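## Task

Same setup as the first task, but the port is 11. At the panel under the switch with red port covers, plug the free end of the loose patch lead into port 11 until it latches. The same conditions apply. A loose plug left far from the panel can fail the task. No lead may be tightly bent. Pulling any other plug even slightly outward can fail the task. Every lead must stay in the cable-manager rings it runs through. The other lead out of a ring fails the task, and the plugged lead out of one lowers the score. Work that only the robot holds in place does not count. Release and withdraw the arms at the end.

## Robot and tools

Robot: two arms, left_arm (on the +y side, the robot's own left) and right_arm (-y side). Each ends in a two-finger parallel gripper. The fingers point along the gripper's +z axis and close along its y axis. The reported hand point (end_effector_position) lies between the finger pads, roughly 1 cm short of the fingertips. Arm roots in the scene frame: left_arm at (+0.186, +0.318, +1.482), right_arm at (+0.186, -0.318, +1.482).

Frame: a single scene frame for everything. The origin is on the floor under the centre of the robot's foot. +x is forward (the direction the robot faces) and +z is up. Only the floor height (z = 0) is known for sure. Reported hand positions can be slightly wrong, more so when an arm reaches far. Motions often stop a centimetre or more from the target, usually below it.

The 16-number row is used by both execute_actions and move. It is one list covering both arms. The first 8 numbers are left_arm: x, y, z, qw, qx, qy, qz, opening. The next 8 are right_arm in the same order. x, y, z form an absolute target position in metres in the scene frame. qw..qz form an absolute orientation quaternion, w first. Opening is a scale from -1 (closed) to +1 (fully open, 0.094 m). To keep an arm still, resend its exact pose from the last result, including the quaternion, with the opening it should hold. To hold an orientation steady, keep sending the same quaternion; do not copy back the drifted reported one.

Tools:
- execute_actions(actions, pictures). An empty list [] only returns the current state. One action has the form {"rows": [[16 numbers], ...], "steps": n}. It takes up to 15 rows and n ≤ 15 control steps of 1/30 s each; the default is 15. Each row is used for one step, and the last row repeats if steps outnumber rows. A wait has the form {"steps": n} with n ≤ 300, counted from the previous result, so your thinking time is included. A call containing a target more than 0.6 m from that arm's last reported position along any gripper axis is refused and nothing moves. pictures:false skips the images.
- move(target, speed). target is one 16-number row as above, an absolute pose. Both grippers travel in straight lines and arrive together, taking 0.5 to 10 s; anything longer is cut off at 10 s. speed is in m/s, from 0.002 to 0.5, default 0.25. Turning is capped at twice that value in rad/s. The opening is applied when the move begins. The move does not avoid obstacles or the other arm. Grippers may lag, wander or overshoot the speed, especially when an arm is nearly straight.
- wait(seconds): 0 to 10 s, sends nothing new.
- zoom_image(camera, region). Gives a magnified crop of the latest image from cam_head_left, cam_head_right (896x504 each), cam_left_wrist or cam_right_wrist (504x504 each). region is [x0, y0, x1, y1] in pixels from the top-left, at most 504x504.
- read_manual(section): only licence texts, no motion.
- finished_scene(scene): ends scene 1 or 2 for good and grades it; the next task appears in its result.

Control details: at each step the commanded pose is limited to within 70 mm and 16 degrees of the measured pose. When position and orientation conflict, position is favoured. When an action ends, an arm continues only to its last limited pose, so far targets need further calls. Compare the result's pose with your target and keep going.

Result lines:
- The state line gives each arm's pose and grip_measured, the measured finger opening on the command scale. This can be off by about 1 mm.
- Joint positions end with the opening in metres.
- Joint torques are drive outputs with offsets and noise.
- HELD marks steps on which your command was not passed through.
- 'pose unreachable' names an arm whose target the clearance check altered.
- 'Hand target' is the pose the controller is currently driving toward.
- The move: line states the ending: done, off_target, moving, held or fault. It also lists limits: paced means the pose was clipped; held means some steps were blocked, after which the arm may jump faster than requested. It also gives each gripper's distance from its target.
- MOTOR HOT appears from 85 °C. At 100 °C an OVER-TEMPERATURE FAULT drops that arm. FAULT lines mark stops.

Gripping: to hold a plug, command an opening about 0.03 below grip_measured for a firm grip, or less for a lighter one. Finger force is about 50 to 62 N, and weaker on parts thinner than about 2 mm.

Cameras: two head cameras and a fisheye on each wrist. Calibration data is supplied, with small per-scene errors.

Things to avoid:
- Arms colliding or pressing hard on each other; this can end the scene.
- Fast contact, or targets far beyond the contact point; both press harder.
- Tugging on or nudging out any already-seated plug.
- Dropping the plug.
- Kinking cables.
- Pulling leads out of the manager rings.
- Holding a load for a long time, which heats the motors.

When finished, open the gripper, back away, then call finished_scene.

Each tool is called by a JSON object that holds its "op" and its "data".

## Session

{"op": "execute_actions", "data": {"actions": []}}

Scene clock: 0.00 s of 4500.00 s.
left_arm: end_effector_position=(+0.7985, +0.3301, +1.1460) grip_measured=+1.000 end_effector_quat_wxyz=(+0.271, -0.011, +0.963, +0.012) | right_arm: end_effector_position=(+0.7851, -0.3155, +1.1449) grip_measured=+1.000 end_effector_quat_wxyz=(+0.263, +0.007, +0.965, +0.003)
Joint positions: left_arm=[-1.827  0.847  0.839  0.416 -0.19   0.211  0.094] | right_arm=[ 1.86   0.846  0.81   0.422  0.193 -0.218  0.094]
Joint velocities: left_arm=[ 0.005 -0.005 -0.002  0.017  0.037 -0.007  0.   ] | right_arm=[-0.005 -0.005 -0.012  0.002  0.022 -0.037  0.   ]
Joint torques (N m, as the arm reports them, + toward a larger angle): no reading
Hand target (left_arm): +0.800, +0.330, +1.145; +0.271, -0.011, +0.962, +0.013
Hand target (right_arm): +0.793, -0.318, +1.151; +0.273, +0.010, +0.962, +0.001

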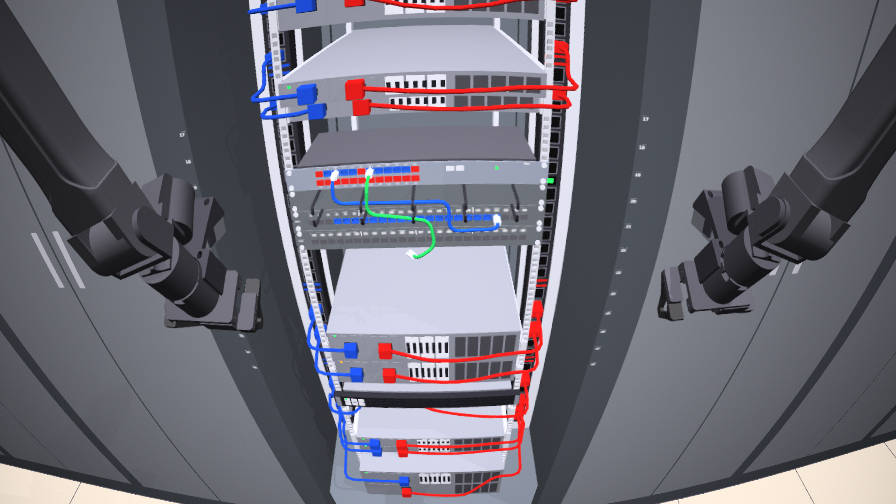

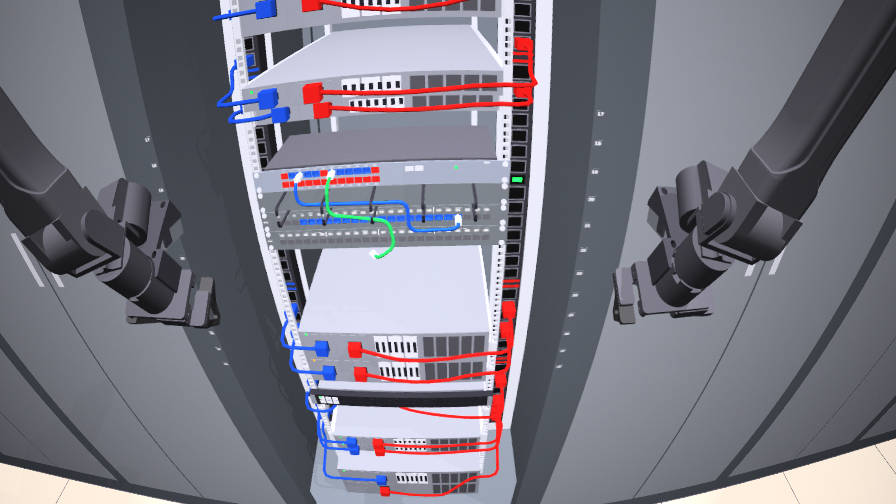

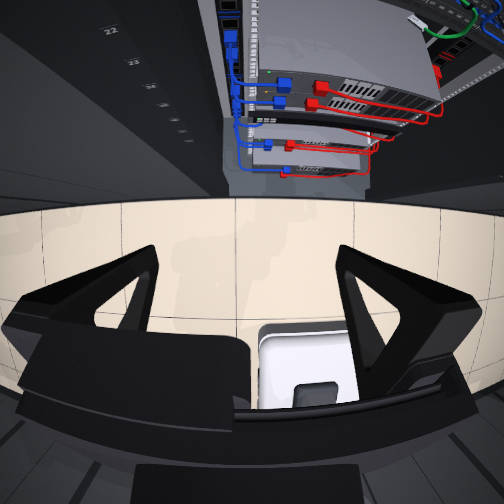

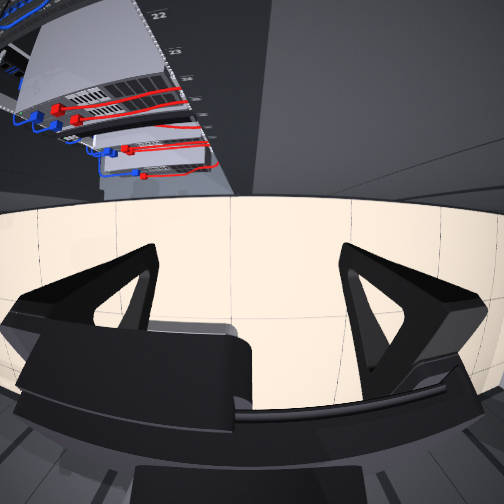

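{"op": "zoom_image", "data": {"camera": "cam_head_left", "region": [340, 160, 510, 270]}}

{"op": "zoom_image", "data": {"camera": "cam_head_right", "region": [300, 160, 470, 270]}}

Region (340, 160, 510, 270) of cam_head_left's 896x504 image, scaled by 2.965, with more detail than that image has; it fills the top 326 rows of this view, and the rest is white.

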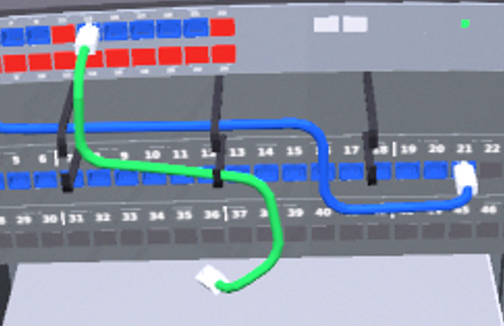

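Region (300, 160, 470, 270) of cam_head_right's 896x504 image, scaled by 2.965, with more detail than that image has; it fills the top 326 rows of this view, and the rest is white.

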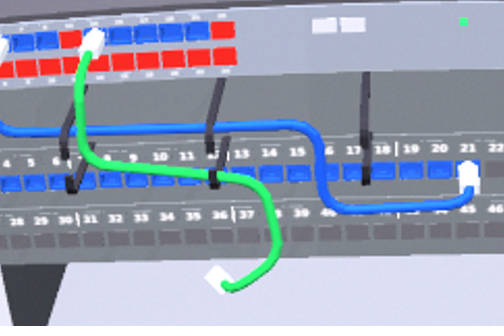

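{"op": "move", "data": {"target": [0.96,0.09,1.07,0.5,-0.5,0.5,-0.5,-0.2,1.0,-0.09,1.0,0.674,-0.213,0.674,0.213,-1], "speed": 0.3}}

Scene clock: 6.13 s of 4500.00 s.
left_arm: end_effector_position=(+0.9623, +0.0989, +1.0673) grip_measured=-0.199 end_effector_quat_wxyz=(-0.493, +0.502, -0.508, +0.498) | right_arm: end_effector_position=(+0.9988, -0.1006, +0.9978) grip_measured=-0.981 end_effector_quat_wxyz=(+0.664, -0.212, +0.685, +0.214)
Joint positions: left_arm=[-2.124  1.821  1.682  1.487  0.047 -1.021  0.038] | right_arm=[ 1.934  1.856  1.935  1.015 -0.638 -0.463  0.001]
Joint velocities: left_arm=[ 0.005 -0.015 -0.007 -0.007 -0.007  0.081 -0.   ] | right_arm=[-0.015 -0.005 -0.002 -0.022 -0.007 -0.022  0.   ]
Joint torques (N m, as the arm reports them, + toward a larger angle): left_arm=[-12.77 -15.36   3.35   2.52   0.25  -0.02] | right_arm=[ 10.57 -15.07   5.23   1.62  -0.34  -0.2 ]
Hand target (left_arm): +0.960, +0.095, +1.067; +0.494, -0.505, +0.498, -0.503
Hand target (right_arm): +1.005, -0.089, +1.005; +0.673, -0.210, +0.676, +0.217
Off the commanded pose (left_arm): 0.010 m, 1 deg.
Off the commanded pose (right_arm): 0.011 m, 2 deg.
move: off_target (right_arm)
camera_calibration (this result's frames):
cam_left_wrist: T_world_to_cam=[[0.0241797, -0.00457398, 0.999697, -1.08602], [-0.592694, -0.805358, 0.0106507, 0.644582], [0.805065, -0.592772, -0.0221843, -0.566664], [0, 0, 0, 1]] pos_world=[0.8645, 0.178249, 1.06625]
cam_right_wrist: T_world_to_cam=[[0.57371, -0.818843, -0.0187923, -0.637281], [-0.50268, -0.333895, -0.797388, 1.26989], [0.646661, 0.466916, -0.603175, 0.126787], [0, 0, 0, 1]] pos_world=[0.921976, -0.157021, 1.0771]

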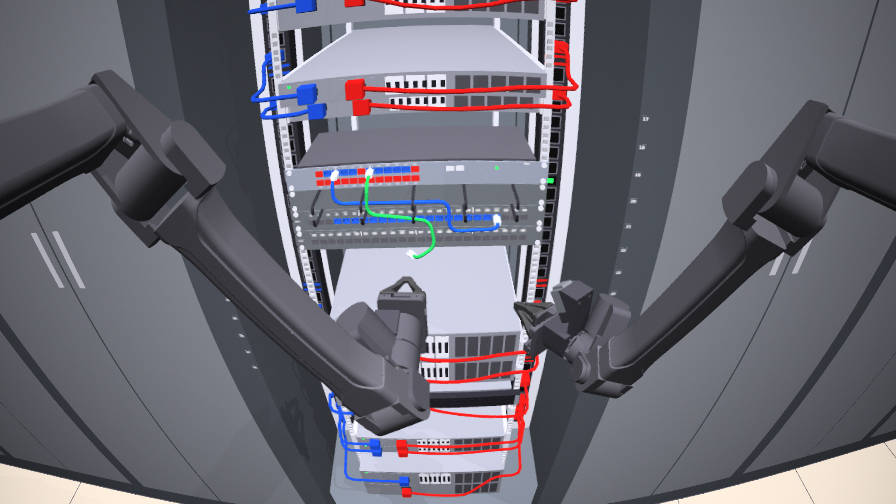

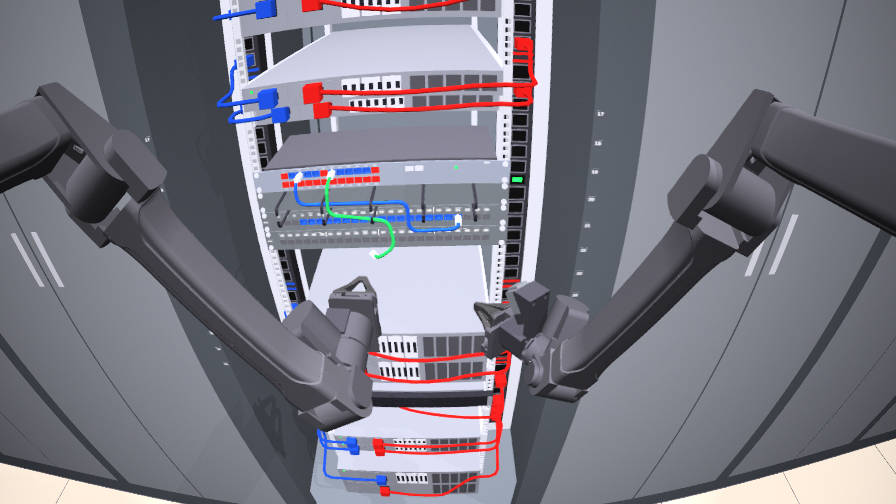

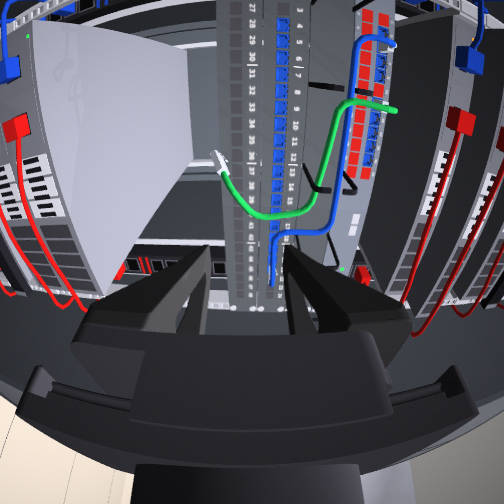

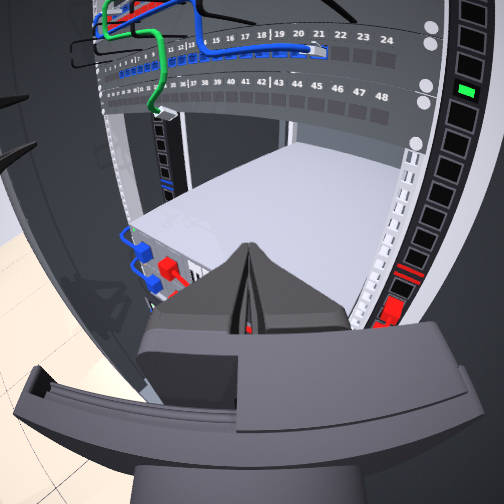

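{"op": "execute_actions", "data": {"actions": []}}

Scene clock: 9.40 s of 4500.00 s.
left_arm: end_effector_position=(+0.9623, +0.0989, +1.0673) grip_measured=-0.199 end_effector_quat_wxyz=(-0.493, +0.502, -0.507, +0.498) | right_arm: end_effector_position=(+0.9988, -0.1006, +0.9978) grip_measured=-0.981 end_effector_quat_wxyz=(+0.664, -0.212, +0.685, +0.214)
Joint positions: left_arm=[-2.124  1.821  1.682  1.487  0.047 -1.023  0.038] | right_arm=[ 1.934  1.856  1.935  1.015 -0.638 -0.463  0.001]
Joint velocities: left_arm=[-0.005 -0.005 -0.002  0.002  0.051 -0.095 -0.001] | right_arm=[ 0.005 -0.005  0.002 -0.007  0.022  0.037  0.001]
Joint torques (N m, as the arm reports them, + toward a larger angle): left_arm=[-12.84 -15.56   3.39   2.49   0.24  -0.03] | right_arm=[ 10.58 -14.69   5.23   1.72  -0.35  -0.2 ]
Hand target (left_arm): +0.960, +0.095, +1.067; +0.494, -0.505, +0.498, -0.503
Hand target (right_arm): +1.005, -0.089, +1.005; +0.673, -0.210, +0.676, +0.217
Off the commanded pose (left_arm): 0.010 m, 1 deg.
Off the commanded pose (right_arm): 0.011 m, 2 deg.
Steps of this call (steps 1 to 90: nothing new was sent; then 0.27 s passed at rest). Readings (end_effector_position):
1: left_arm (+0.9623, +0.0989, +1.0673) | right_arm (+0.9988, -0.1006, +0.9978)
2: left_arm (+0.9623, +0.0989, +1.0673) | right_arm (+0.9988, -0.1006, +0.9978)
4: left_arm (+0.9623, +0.0989, +1.0673) | right_arm (+0.9988, -0.1006, +0.9978)
8: left_arm (+0.9623, +0.0989, +1.0673) | right_arm (+0.9988, -0.1006, +0.9978)
90: the state above
camera_calibration (this result's frames):
cam_left_wrist: T_world_to_cam=[[0.0241923, -0.00342965, 0.999701, -1.08615], [-0.592677, -0.805357, 0.0115796, 0.643574], [0.805077, -0.59278, -0.0215162, -0.567388], [0, 0, 0, 1]] pos_world=[0.864499, 0.178246, 1.06616]
cam_right_wrist: T_world_to_cam=[[0.57371, -0.818843, -0.0187923, -0.637281], [-0.50268, -0.333895, -0.797388, 1.26989], [0.646661, 0.466916, -0.603175, 0.126787], [0, 0, 0, 1]] pos_world=[0.921976, -0.157021, 1.0771]

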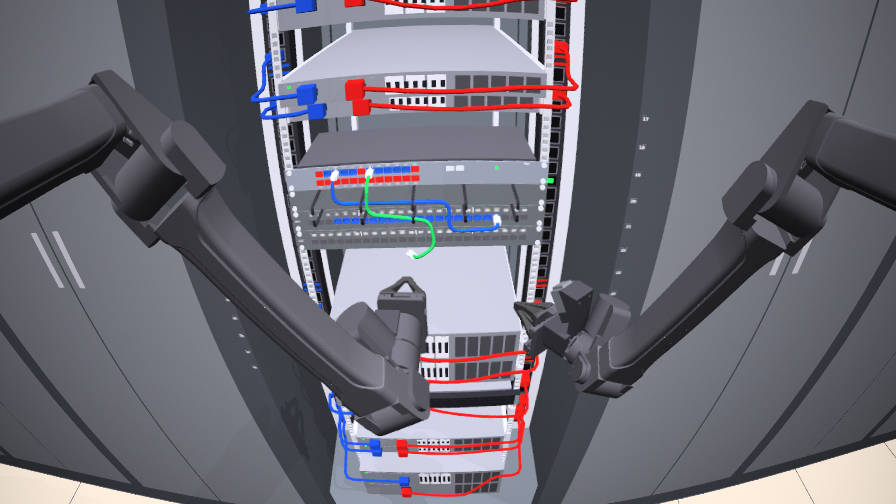

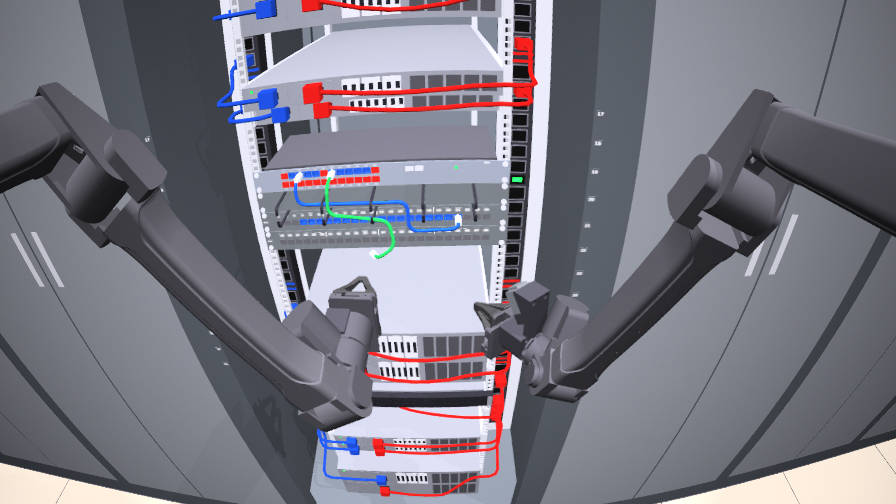

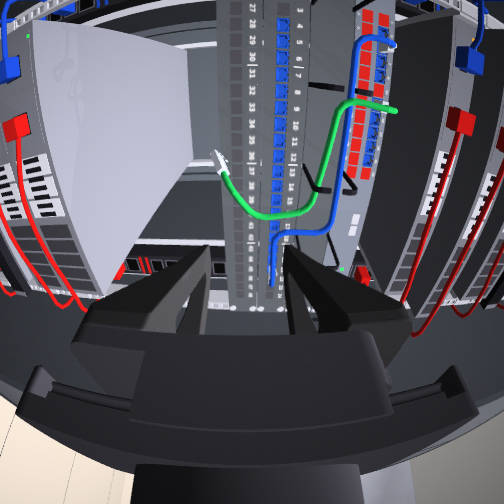

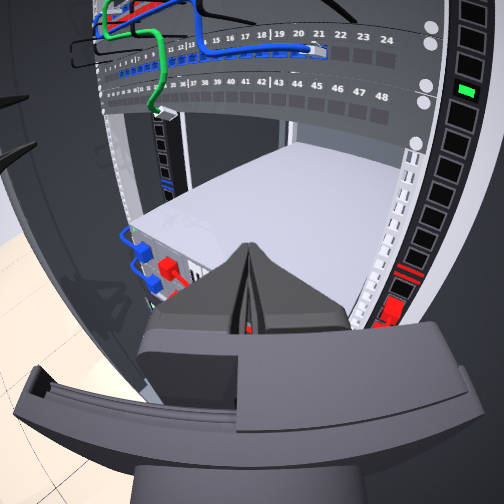

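{"op": "move", "data": {"target": [1.02,0.105,1.048,0.5,-0.5,0.5,-0.5,-0.2,0.9988,-0.1006,0.9978,0.664,-0.212,0.685,0.214,-1], "speed": 0.1}}

{"op": "zoom_image", "data": {"camera": "cam_left_wrist", "region": [170,120,330,280]}}

{"op": "zoom_image", "data": {"camera": "cam_right_wrist", "region": [80,40,220,180]}}

{"op": "zoom_image", "data": {"camera": "cam_head_left", "region": [350,190,470,290]}}

Scene clock: 12.47 s of 4500.00 s.
left_arm: end_effector_position=(+1.0225, +0.1034, +1.0650) grip_measured=-0.199 end_effector_quat_wxyz=(-0.502, +0.500, -0.495, +0.503) | right_arm: end_effector_position=(+0.9988, -0.1006, +0.9978) grip_measured=-0.981 end_effector_quat_wxyz=(+0.664, -0.212, +0.685, +0.214)
Joint positions: left_arm=[-2.12   1.867  1.9    1.348  0.05  -1.033  0.038] | right_arm=[ 1.934  1.856  1.935  1.015 -0.638 -0.463  0.001]
Joint velocities: left_arm=[-0.005 -0.005 -0.012 -0.002 -0.051 -0.007 -0.001] | right_arm=[ 0.005 -0.005 -0.002 -0.007  0.037  0.051 -0.001]
Joint torques (N m, as the arm reports them, + toward a larger angle): left_arm=[-10.91 -16.42   5.76   1.34   0.47  -0.04] | right_arm=[  8.9  -15.58   3.32   1.74  -0.18  -0.15]
Hand target (left_arm): +1.019, +0.107, +1.050; +0.500, -0.500, +0.500, -0.500
Hand target (right_arm): +0.999, -0.101, +0.998; +0.664, -0.212, +0.685, +0.214
Off the commanded pose (left_arm): 0.017 m, 1 deg.
Off the commanded pose (right_arm): 0.000 m, 0 deg.
move: off_target (left_arm)
camera_calibration (this result's frames):
cam_left_wrist: T_world_to_cam=[[-0.00455463, 0.00135678, 0.999989, -1.05669], [-0.580373, -0.81435, -0.0015385, 0.685224], [0.814338, -0.580373, 0.0044965, -0.65171], [0, 0, 0, 1]] pos_world=[0.923585, 0.181211, 1.06066]
cam_right_wrist: T_world_to_cam=[[0.57371, -0.818843, -0.0187923, -0.637281], [-0.50268, -0.333895, -0.797388, 1.26989], [0.646661, 0.466916, -0.603175, 0.126787], [0, 0, 0, 1]] pos_world=[0.921976, -0.157021, 1.0771]

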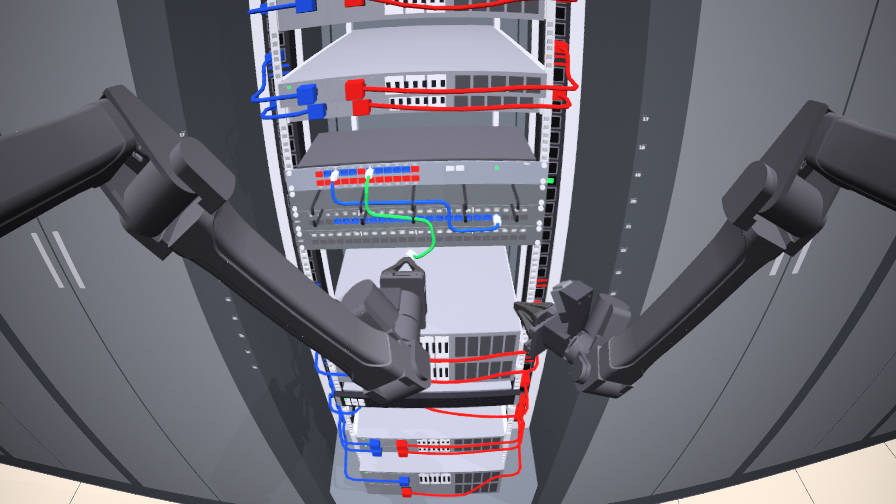

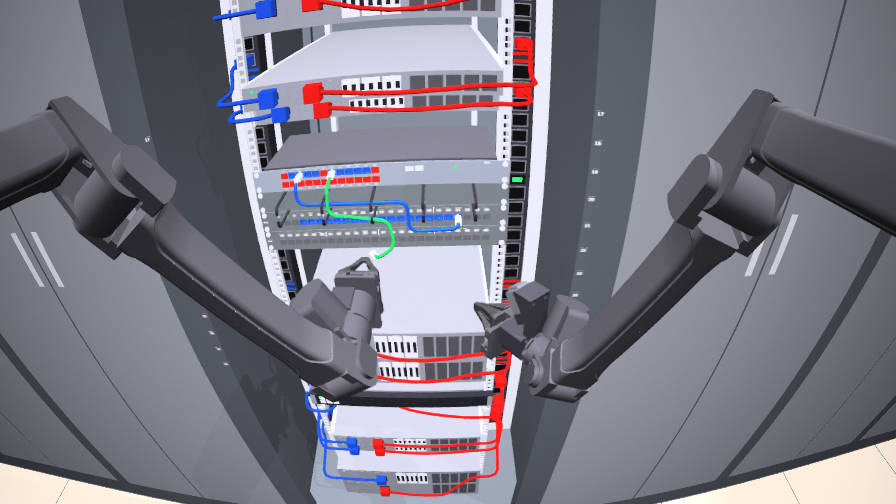

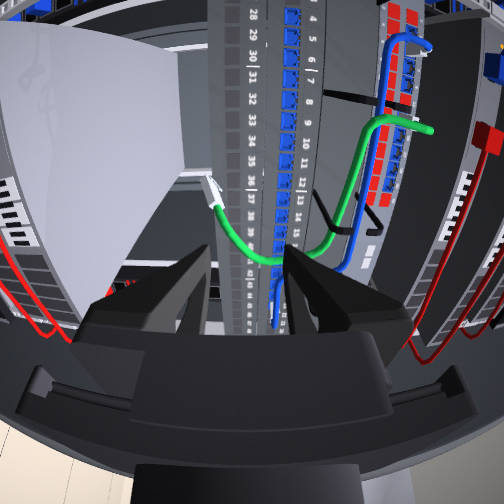

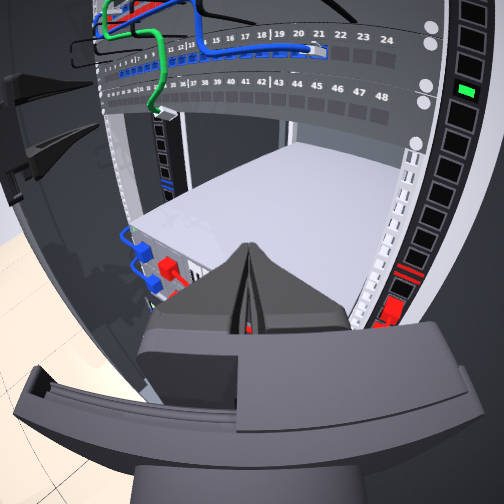

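Region (170, 120, 330, 280) of cam_left_wrist's 504x504 image, scaled by 3.150, with more detail than that image has.

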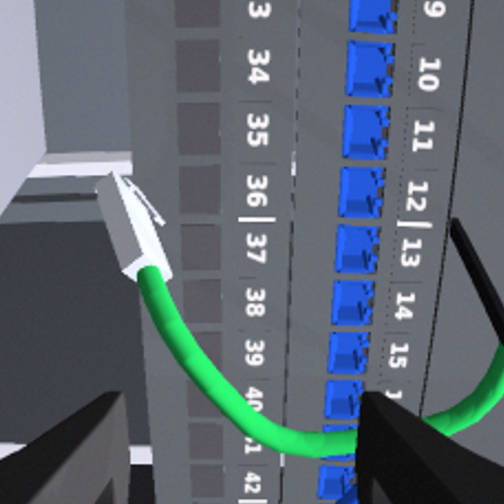

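Region (80, 40, 220, 180) of cam_right_wrist's 504x504 image, scaled by 3.600, with more detail than that image has.

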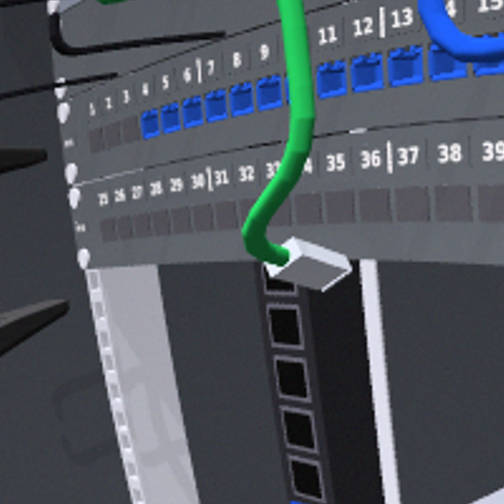

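Region (350, 190, 470, 290) of cam_head_left's 896x504 image, scaled by 4.200, with more detail than that image has.

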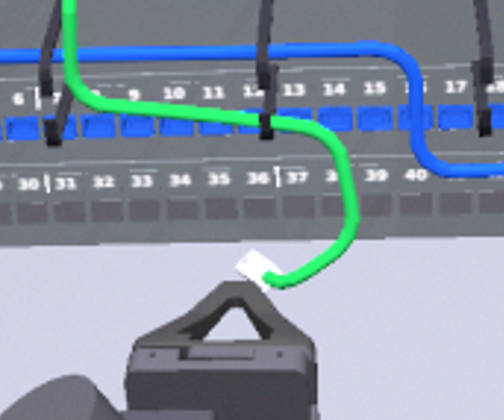

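{"op": "move", "data": {"target": [1.035,0.08,1.058,0.3877,-0.757,0.3137,-0.4225,-0.3,0.9988,-0.1006,0.9978,0.664,-0.212,0.685,0.214,-1], "speed": 0.15}}

Scene clock: 19.10 s of 4500.00 s.
left_arm: end_effector_position=(+1.0342, +0.0901, +1.0594) grip_measured=-0.299 end_effector_quat_wxyz=(-0.397, +0.753, -0.316, +0.418) | right_arm: end_effector_position=(+0.9988, -0.1006, +0.9978) grip_measured=-0.981 end_effector_quat_wxyz=(+0.664, -0.212, +0.685, +0.214)
Joint positions: left_arm=[-2.27   1.867  1.98   1.201 -0.472 -1.37   0.033] | right_arm=[ 1.934  1.856  1.935  1.015 -0.638 -0.463  0.001]
Joint velocities: left_arm=[ 0.005 -0.005  0.002  0.002  0.007 -0.11   0.001] | right_arm=[ 0.005 -0.005  0.012 -0.027 -0.051  0.022 -0.001]
Joint torques (N m, as the arm reports them, + toward a larger angle): left_arm=[-15.81 -15.8    6.05   1.11   0.2   -0.04] | right_arm=[  8.65 -15.57   3.24   1.7   -0.19  -0.14]
Hand target (left_arm): +1.034, +0.082, +1.057; -0.390, +0.758, -0.311, +0.421
Hand target (right_arm): +0.999, -0.101, +0.998; +0.664, -0.212, +0.685, +0.214
Off the commanded pose (left_arm): 0.010 m, 1 deg.
Off the commanded pose (right_arm): 0.000 m, 0 deg.
After step 90, 0.93 s passed at rest.
move: done
camera_calibration (this result's frames):
cam_left_wrist: T_world_to_cam=[[0.150555, 0.484015, 0.862011, -1.10879], [-0.148995, -0.850881, 0.503788, -0.29694], [0.97731, -0.204283, -0.0559885, -0.807255], [0, 0, 0, 1]] pos_world=[0.91163, 0.119105, 1.06019]
cam_right_wrist: T_world_to_cam=[[0.57371, -0.818843, -0.0187923, -0.637281], [-0.50268, -0.333895, -0.797388, 1.26989], [0.646661, 0.466916, -0.603175, 0.126787], [0, 0, 0, 1]] pos_world=[0.921976, -0.157021, 1.0771]

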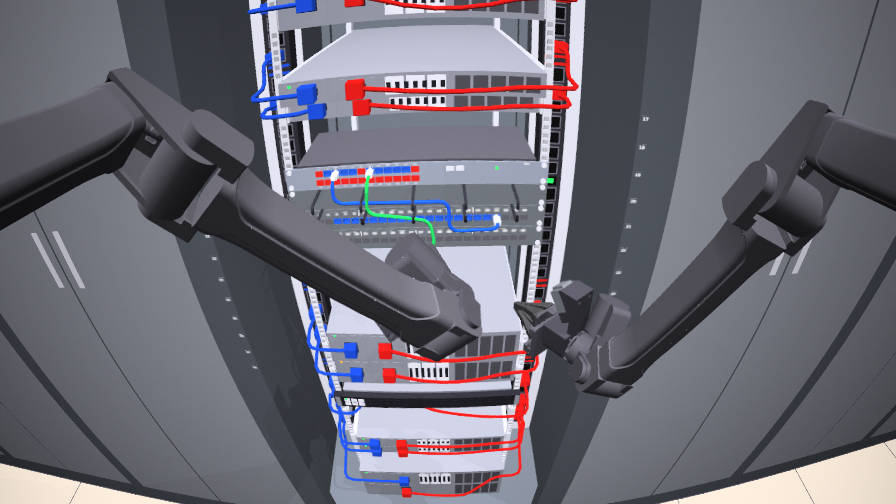

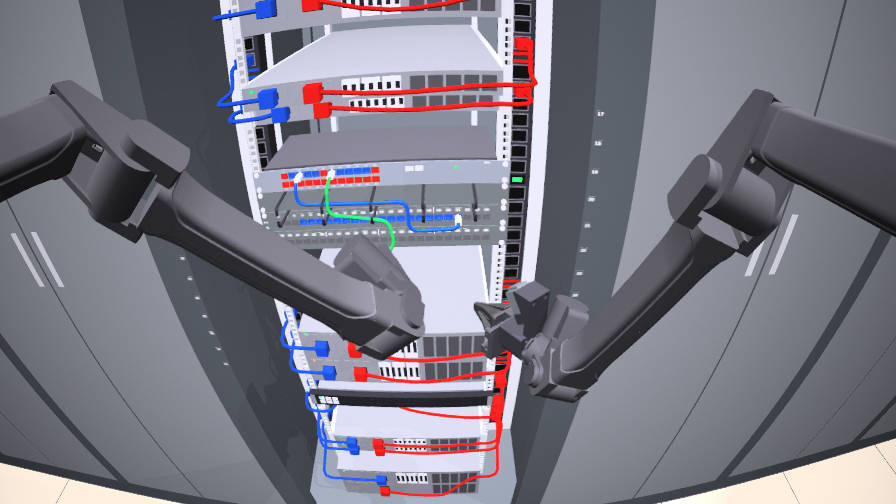

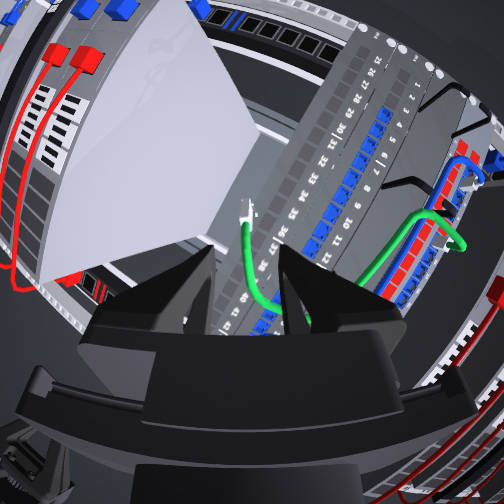

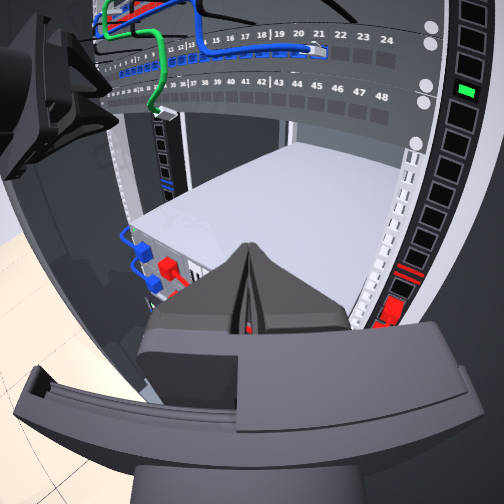

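{"op": "zoom_image", "data": {"camera": "cam_left_wrist", "region": [206,180,286,260]}}

Region (206, 180, 286, 260) of cam_left_wrist's 504x504 image, scaled by 6.300, with more detail than that image has.

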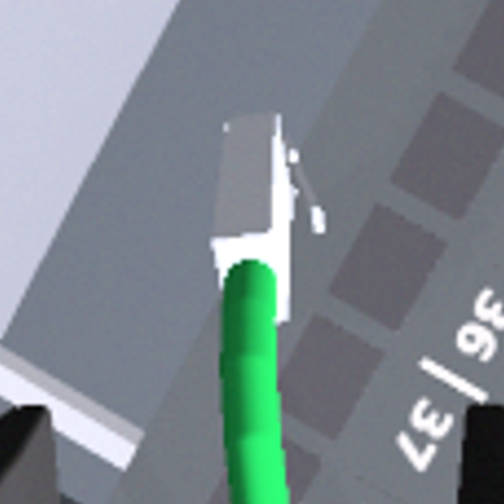

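{"op": "execute_actions", "data": {"actions": [{"rows":[[1.04,0.079,1.056,0.39,-0.759,0.31,-0.42,-0.3,0.9988,-0.1006,0.9978,0.664,-0.212,0.685,0.214,-1],[1.044,0.078,1.054,0.392,-0.76,0.306,-0.418,-0.3,0.9988,-0.1006,0.9978,0.664,-0.212,0.685,0.214,-1],[1.048,0.078,1.053,0.394,-0.762,0.302,-0.416,-0.3,0.9988,-0.1006,0.9978,0.664,-0.212,0.685,0.214,-1],[1.052,0.078,1.052,0.396,-0.764,0.298,-0.414,-0.3,0.9988,-0.1006,0.9978,0.664,-0.212,0.685,0.214,-1],[1.056,0.078,1.051,0.3987,-0.765,0.294,-0.4125,-0.3,0.9988,-0.1006,0.9978,0.664,-0.212,0.685,0.214,-1],[1.06,0.078,1.05,0.3987,-0.765,0.294,-0.4125,-0.3,0.9988,-0.1006,0.9978,0.664,-0.212,0.685,0.214,-1],[1.064,0.078,1.049,0.3987,-0.765,0.294,-0.4125,-0.3,0.9988,-0.1006,0.9978,0.664,-0.212,0.685,0.214,-1],[1.068,0.078,1.048,0.3987,-0.765,0.294,-0.4125,-0.3,0.9988,-0.1006,0.9978,0.664,-0.212,0.685,0.214,-1],[1.072,0.078,1.047,0.3987,-0.765,0.294,-0.4125,-0.3,0.9988,-0.1006,0.9978,0.664,-0.212,0.685,0.214,-1],[1.075,0.078,1.046,0.3987,-0.765,0.294,-0.4125,-0.3,0.9988,-0.1006,0.9978,0.664,-0.212,0.685,0.214,-1]],"steps":15}], "pictures": false}}

{"op": "execute_actions", "data": {"actions": [{"steps":10}]}}

Scene clock: 26.57 s of 4500.00 s.
left_arm: end_effector_position=(+1.0797, +0.0941, +1.0569) grip_measured=-0.299 end_effector_quat_wxyz=(-0.408, +0.760, -0.293, +0.413) | right_arm: end_effector_position=(+0.9988, -0.1006, +0.9978) grip_measured=-0.981 end_effector_quat_wxyz=(+0.664, -0.212, +0.685, +0.214)
Joint positions: left_arm=[-2.272  1.958  2.237  1.073 -0.505 -1.374  0.033] | right_arm=[ 1.934  1.856  1.935  1.015 -0.638 -0.463  0.001]
Joint velocities: left_arm=[-0.015  0.024  0.076 -0.051 -0.037 -0.022  0.   ] | right_arm=[-0.005  0.005 -0.007  0.002 -0.081 -0.051  0.001]
Joint torques (N m, as the arm reports them, + toward a larger angle): left_arm=[-16.59 -15.9    7.45   0.9    0.22  -0.04] | right_arm=[  8.67 -15.64   3.23   1.66  -0.18  -0.12]
Hand target (left_arm): +1.074, +0.080, +1.047; -0.398, +0.765, -0.294, +0.412
Hand target (right_arm): +0.999, -0.101, +0.998; +0.664, -0.212, +0.685, +0.214
Off the commanded pose (left_arm): 0.020 m, 1 deg.
Off the commanded pose (right_arm): 0.000 m, 0 deg.
Steps of this call (steps 1 to 90: nothing new was sent; then 3.97 s passed at rest; steps 91 to 105: all 15 steps of this action). Readings (end_effector_position):
91: left_arm (+1.0350, +0.0907, +1.0594) | right_arm (+0.9988, -0.1006, +0.9978)
92: left_arm (+1.0368, +0.0908, +1.0583) | right_arm (+0.9988, -0.1006, +0.9978)
94: left_arm (+1.0438, +0.0921, +1.0572) | right_arm (+0.9988, -0.1006, +0.9978)
98: left_arm (+1.0617, +0.0935, +1.0568) | right_arm (+0.9988, -0.1006, +0.9978)
105: the state above

Scene clock: 26.90 s of 4500.00 s.
left_arm: end_effector_position=(+1.0774, +0.0912, +1.0533) grip_measured=-0.299 end_effector_quat_wxyz=(-0.406, +0.760, -0.296, +0.411) | right_arm: end_effector_position=(+0.9988, -0.1006, +0.9978) grip_measured=-0.981 end_effector_quat_wxyz=(+0.664, -0.212, +0.685, +0.214)
Joint positions: left_arm=[-2.272  1.964  2.24   1.069 -0.506 -1.374  0.033] | right_arm=[ 1.934  1.856  1.935  1.015 -0.638 -0.463  0.001]
Joint velocities: left_arm=[ 0.005  0.005 -0.027 -0.012 -0.007  0.007 -0.   ] | right_arm=[-0.005 -0.005 -0.007  0.002  0.022 -0.037  0.001]
Joint torques (N m, as the arm reports them, + toward a larger angle): left_arm=[-16.88 -16.07   7.59   1.03   0.21  -0.05] | right_arm=[  8.71 -15.74   3.27   1.71  -0.2   -0.12]
Hand target (left_arm): +1.074, +0.080, +1.047; -0.398, +0.765, -0.294, +0.412
Hand target (right_arm): +0.999, -0.101, +0.998; +0.664, -0.212, +0.685, +0.214
Off the commanded pose (left_arm): 0.015 m, 1 deg.
Off the commanded pose (right_arm): 0.000 m, 0 deg.
Steps of this call (steps 1 to 10: nothing new was sent). Readings (end_effector_position):
1: left_arm (+1.0800, +0.0941, +1.0568) | right_arm (+0.9988, -0.1006, +0.9978)
2: left_arm (+1.0800, +0.0940, +1.0567) | right_arm (+0.9988, -0.1006, +0.9978)
4: left_arm (+1.0796, +0.0935, +1.0561) | right_arm (+0.9988, -0.1006, +0.9978)
8: left_arm (+1.0780, +0.0918, +1.0540) | right_arm (+0.9988, -0.1006, +0.9978)
10: the state above
camera_calibration (this result's frames):
cam_left_wrist: T_world_to_cam=[[0.123293, 0.494068, 0.860637, -1.08064], [-0.110774, -0.854982, 0.506691, -0.330394], [0.986168, -0.157808, -0.050683, -0.869033], [0, 0, 0, 1]] pos_world=[0.953649, 0.114288, 1.0534]
cam_right_wrist: T_world_to_cam=[[0.57371, -0.818843, -0.0187923, -0.637281], [-0.50268, -0.333895, -0.797388, 1.26989], [0.646661, 0.466916, -0.603175, 0.126787], [0, 0, 0, 1]] pos_world=[0.921976, -0.157021, 1.0771]

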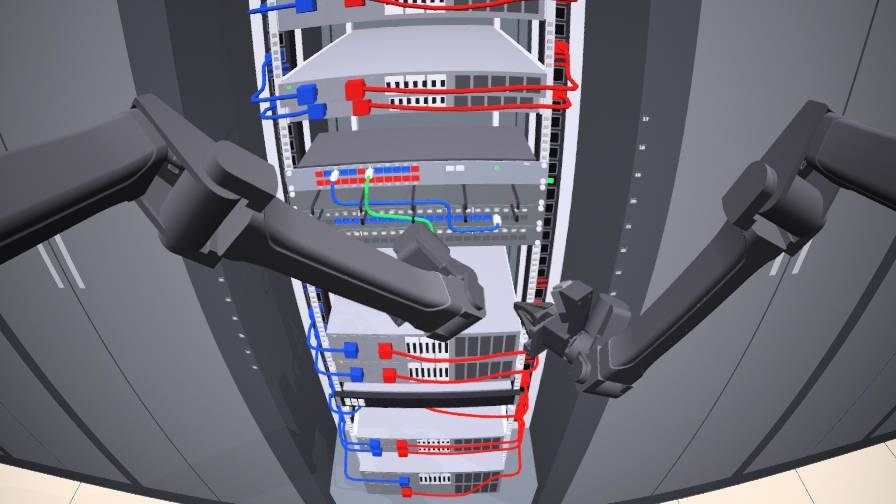

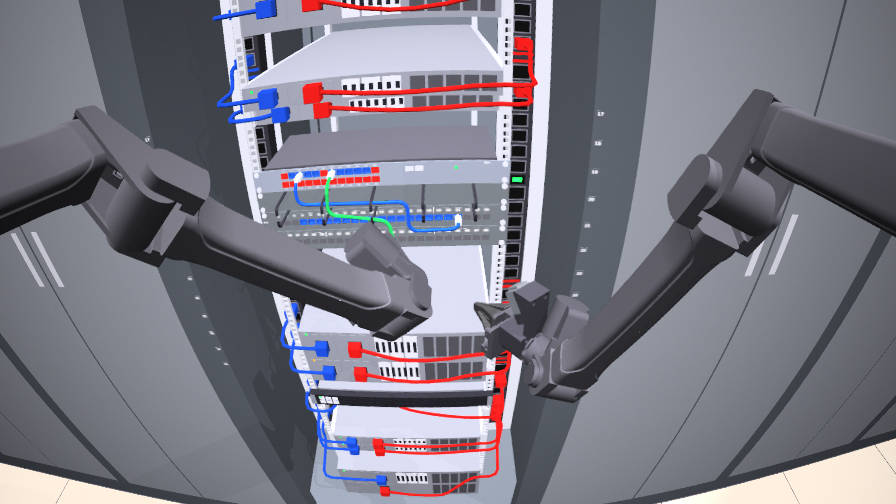

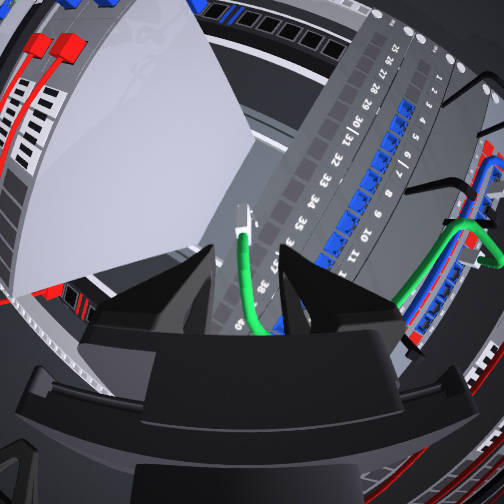

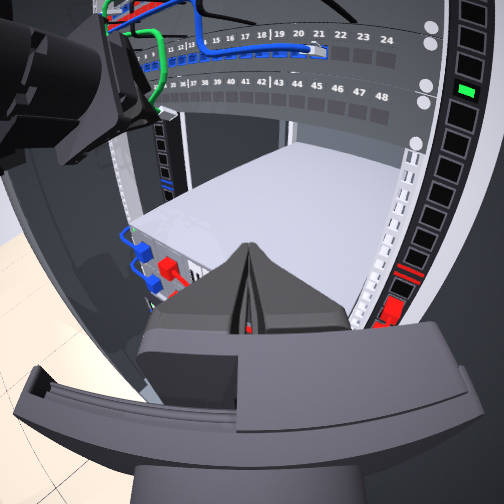

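{"op": "zoom_image", "data": {"camera": "cam_left_wrist", "region": [206,190,286,270]}}

{"op": "zoom_image", "data": {"camera": "cam_right_wrist", "region": [90,20,220,150]}}

Region (206, 190, 286, 270) of cam_left_wrist's 504x504 image, scaled by 6.300, with more detail than that image has.

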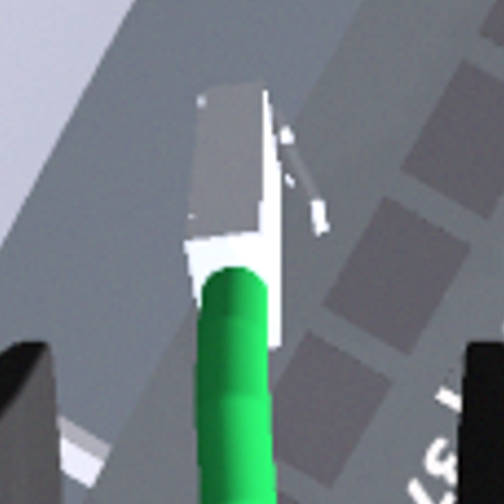

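Region (90, 20, 220, 150) of cam_right_wrist's 504x504 image, scaled by 3.877, with more detail than that image has.

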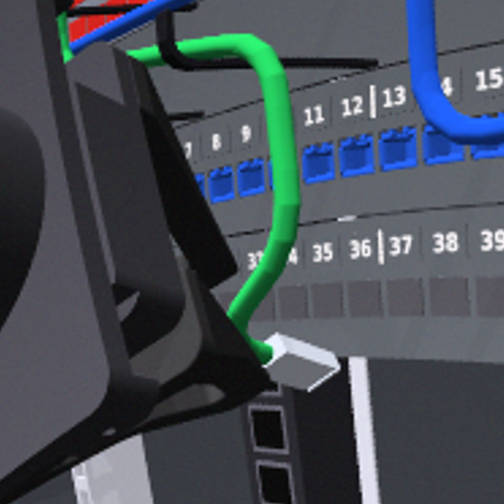

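{"op": "execute_actions", "data": {"actions": [{"rows":[[1.076,0.082,1.043,0.3987,-0.765,0.294,-0.4125,-0.3,0.9988,-0.1006,0.9978,0.664,-0.212,0.685,0.214,-1],[1.077,0.086,1.040,0.3987,-0.765,0.294,-0.4125,-0.3,0.9988,-0.1006,0.9978,0.664,-0.212,0.685,0.214,-1],[1.079,0.089,1.037,0.3987,-0.765,0.294,-0.4125,-0.3,0.9988,-0.1006,0.9978,0.664,-0.212,0.685,0.214,-1],[1.082,0.09,1.036,0.3987,-0.765,0.294,-0.4125,-0.3,0.9988,-0.1006,0.9978,0.664,-0.212,0.685,0.214,-1],[1.085,0.091,1.035,0.3987,-0.765,0.294,-0.4125,-0.3,0.9988,-0.1006,0.9978,0.664,-0.212,0.685,0.214,-1],[1.088,0.092,1.034,0.3987,-0.765,0.294,-0.4125,-0.3,0.9988,-0.1006,0.9978,0.664,-0.212,0.685,0.214,-1],[1.091,0.093,1.032,0.3987,-0.765,0.294,-0.4125,-0.3,0.9988,-0.1006,0.9978,0.664,-0.212,0.685,0.214,-1],[1.0945,0.094,1.031,0.3987,-0.765,0.294,-0.4125,-0.3,0.9988,-0.1006,0.9978,0.664,-0.212,0.685,0.214,-1]],"steps":15}], "pictures": false}}

{"op": "execute_actions", "data": {"actions": [{"steps":12}]}}

Scene clock: 31.77 s of 4500.00 s.
left_arm: end_effector_position=(+1.0988, +0.0919, +1.0499) grip_measured=-0.299 end_effector_quat_wxyz=(-0.396, +0.765, -0.291, +0.416) | right_arm: end_effector_position=(+0.9988, -0.1006, +0.9978) grip_measured=-0.981 end_effector_quat_wxyz=(+0.664, -0.212, +0.685, +0.214)
Joint positions: left_arm=[-2.267  2.005  2.363  0.971 -0.501 -1.409  0.033] | right_arm=[ 1.934  1.856  1.935  1.015 -0.638 -0.463  0.001]
Joint velocities: left_arm=[-0.005 -0.005  0.042 -0.027 -0.022 -0.125  0.001] | right_arm=[-0.015 -0.015 -0.007  0.002  0.022 -0.022  0.001]
Joint torques (N m, as the arm reports them, + toward a larger angle): left_arm=[-14.37 -16.11   8.19   1.05   0.37  -0.03] | right_arm=[  8.74 -15.77   3.25   1.76  -0.19  -0.16]
Hand target (left_arm): +1.093, +0.095, +1.033; -0.398, +0.765, -0.294, +0.413
Hand target (right_arm): +0.999, -0.101, +0.998; +0.664, -0.212, +0.685, +0.214
Off the commanded pose (left_arm): 0.020 m, 1 deg.
Off the commanded pose (right_arm): 0.000 m, 0 deg.
Steps of this call (steps 1 to 90: nothing new was sent; then 1.37 s passed at rest; steps 91 to 105: all 15 steps of this action). Readings (end_effector_position):
91: left_arm (+1.0772, +0.0904, +1.0524) | right_arm (+0.9988, -0.1006, +0.9978)
92: left_arm (+1.0778, +0.0900, +1.0519) | right_arm (+0.9988, -0.1006, +0.9978)
94: left_arm (+1.0800, +0.0892, +1.0508) | right_arm (+0.9988, -0.1006, +0.9978)
98: left_arm (+1.0891, +0.0877, +1.0492) | right_arm (+0.9988, -0.1006, +0.9978)
105: the state above

Scene clock: 32.17 s of 4500.00 s.
left_arm: end_effector_position=(+1.0974, +0.0904, +1.0474) grip_measured=-0.299 end_effector_quat_wxyz=(-0.395, +0.765, -0.292, +0.416) | right_arm: end_effector_position=(+0.9988, -0.1006, +0.9978) grip_measured=-0.981 end_effector_quat_wxyz=(+0.664, -0.212, +0.685, +0.214)
Joint positions: left_arm=[-2.266  2.009  2.364  0.969 -0.501 -1.411  0.033] | right_arm=[ 1.934  1.856  1.935  1.015 -0.638 -0.463  0.001]
Joint velocities: left_arm=[ 0.005 -0.005 -0.012 -0.002 -0.022 -0.007  0.001] | right_arm=[ 0.005  0.005 -0.002 -0.002 -0.081 -0.051  0.001]
Joint torques (N m, as the arm reports them, + toward a larger angle): left_arm=[-14.08 -16.61   8.4    0.96   0.36  -0.07] | right_arm=[  8.88 -15.76   3.25   1.7   -0.18  -0.15]
Hand target (left_arm): +1.094, +0.095, +1.033; -0.398, +0.764, -0.294, +0.413
Hand target (right_arm): +0.999, -0.101, +0.998; +0.664, -0.212, +0.685, +0.214
Off the commanded pose (left_arm): 0.017 m, 1 deg.
Off the commanded pose (right_arm): 0.000 m, 0 deg.
Steps of this call (steps 1 to 12: nothing new was sent). Readings (end_effector_position):
1: left_arm (+1.0992, +0.0923, +1.0500) | right_arm (+0.9988, -0.1006, +0.9978)
2: left_arm (+1.0993, +0.0926, +1.0500) | right_arm (+0.9988, -0.1006, +0.9978)
4: left_arm (+1.0992, +0.0924, +1.0498) | right_arm (+0.9988, -0.1006, +0.9978)
8: left_arm (+1.0983, +0.0914, +1.0486) | right_arm (+0.9988, -0.1006, +0.9978)
12: the state above
camera_calibration (this result's frames):
cam_left_wrist: T_world_to_cam=[[0.125297, 0.516703, 0.846947, -1.06753], [-0.113601, -0.840588, 0.529629, -0.348081], [0.985594, -0.162575, -0.0466245, -0.892321], [0, 0, 0, 1]] pos_world=[0.973681, 0.113932, 1.04689]
cam_right_wrist: T_world_to_cam=[[0.57371, -0.818843, -0.0187923, -0.637281], [-0.50268, -0.333895, -0.797388, 1.26989], [0.646661, 0.466916, -0.603175, 0.126787], [0, 0, 0, 1]] pos_world=[0.921976, -0.157021, 1.0771]

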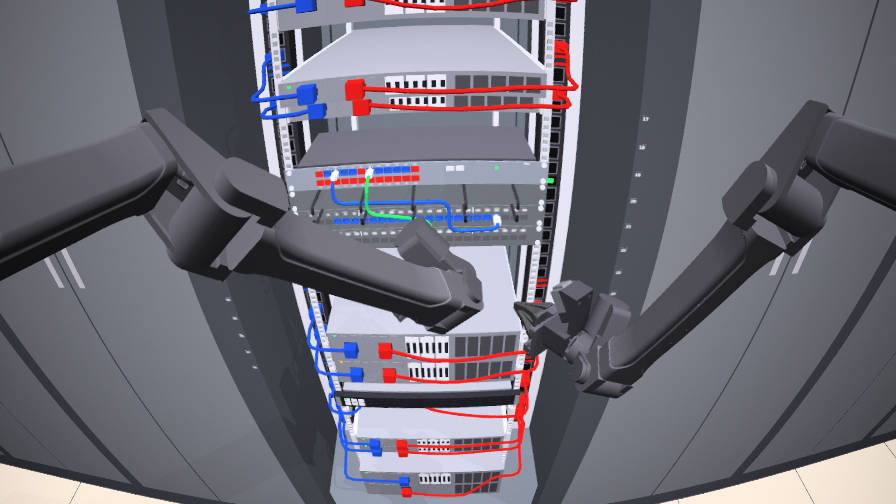

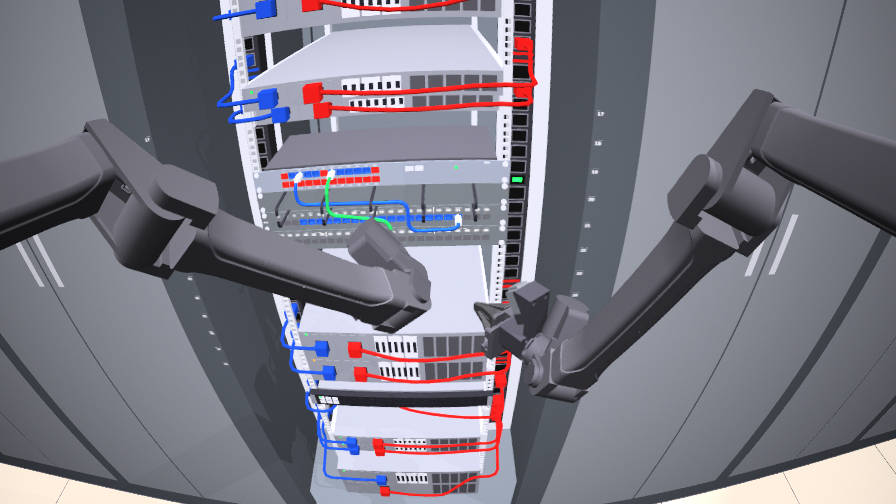

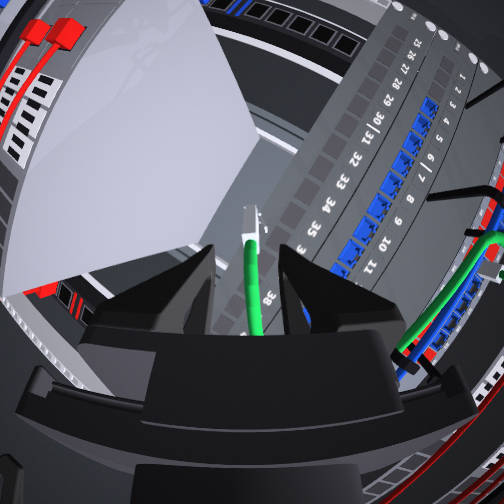

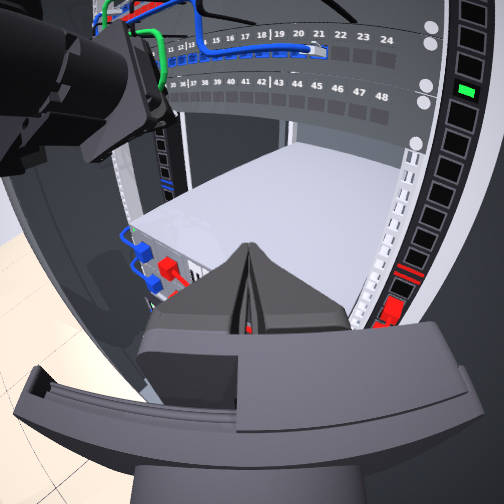

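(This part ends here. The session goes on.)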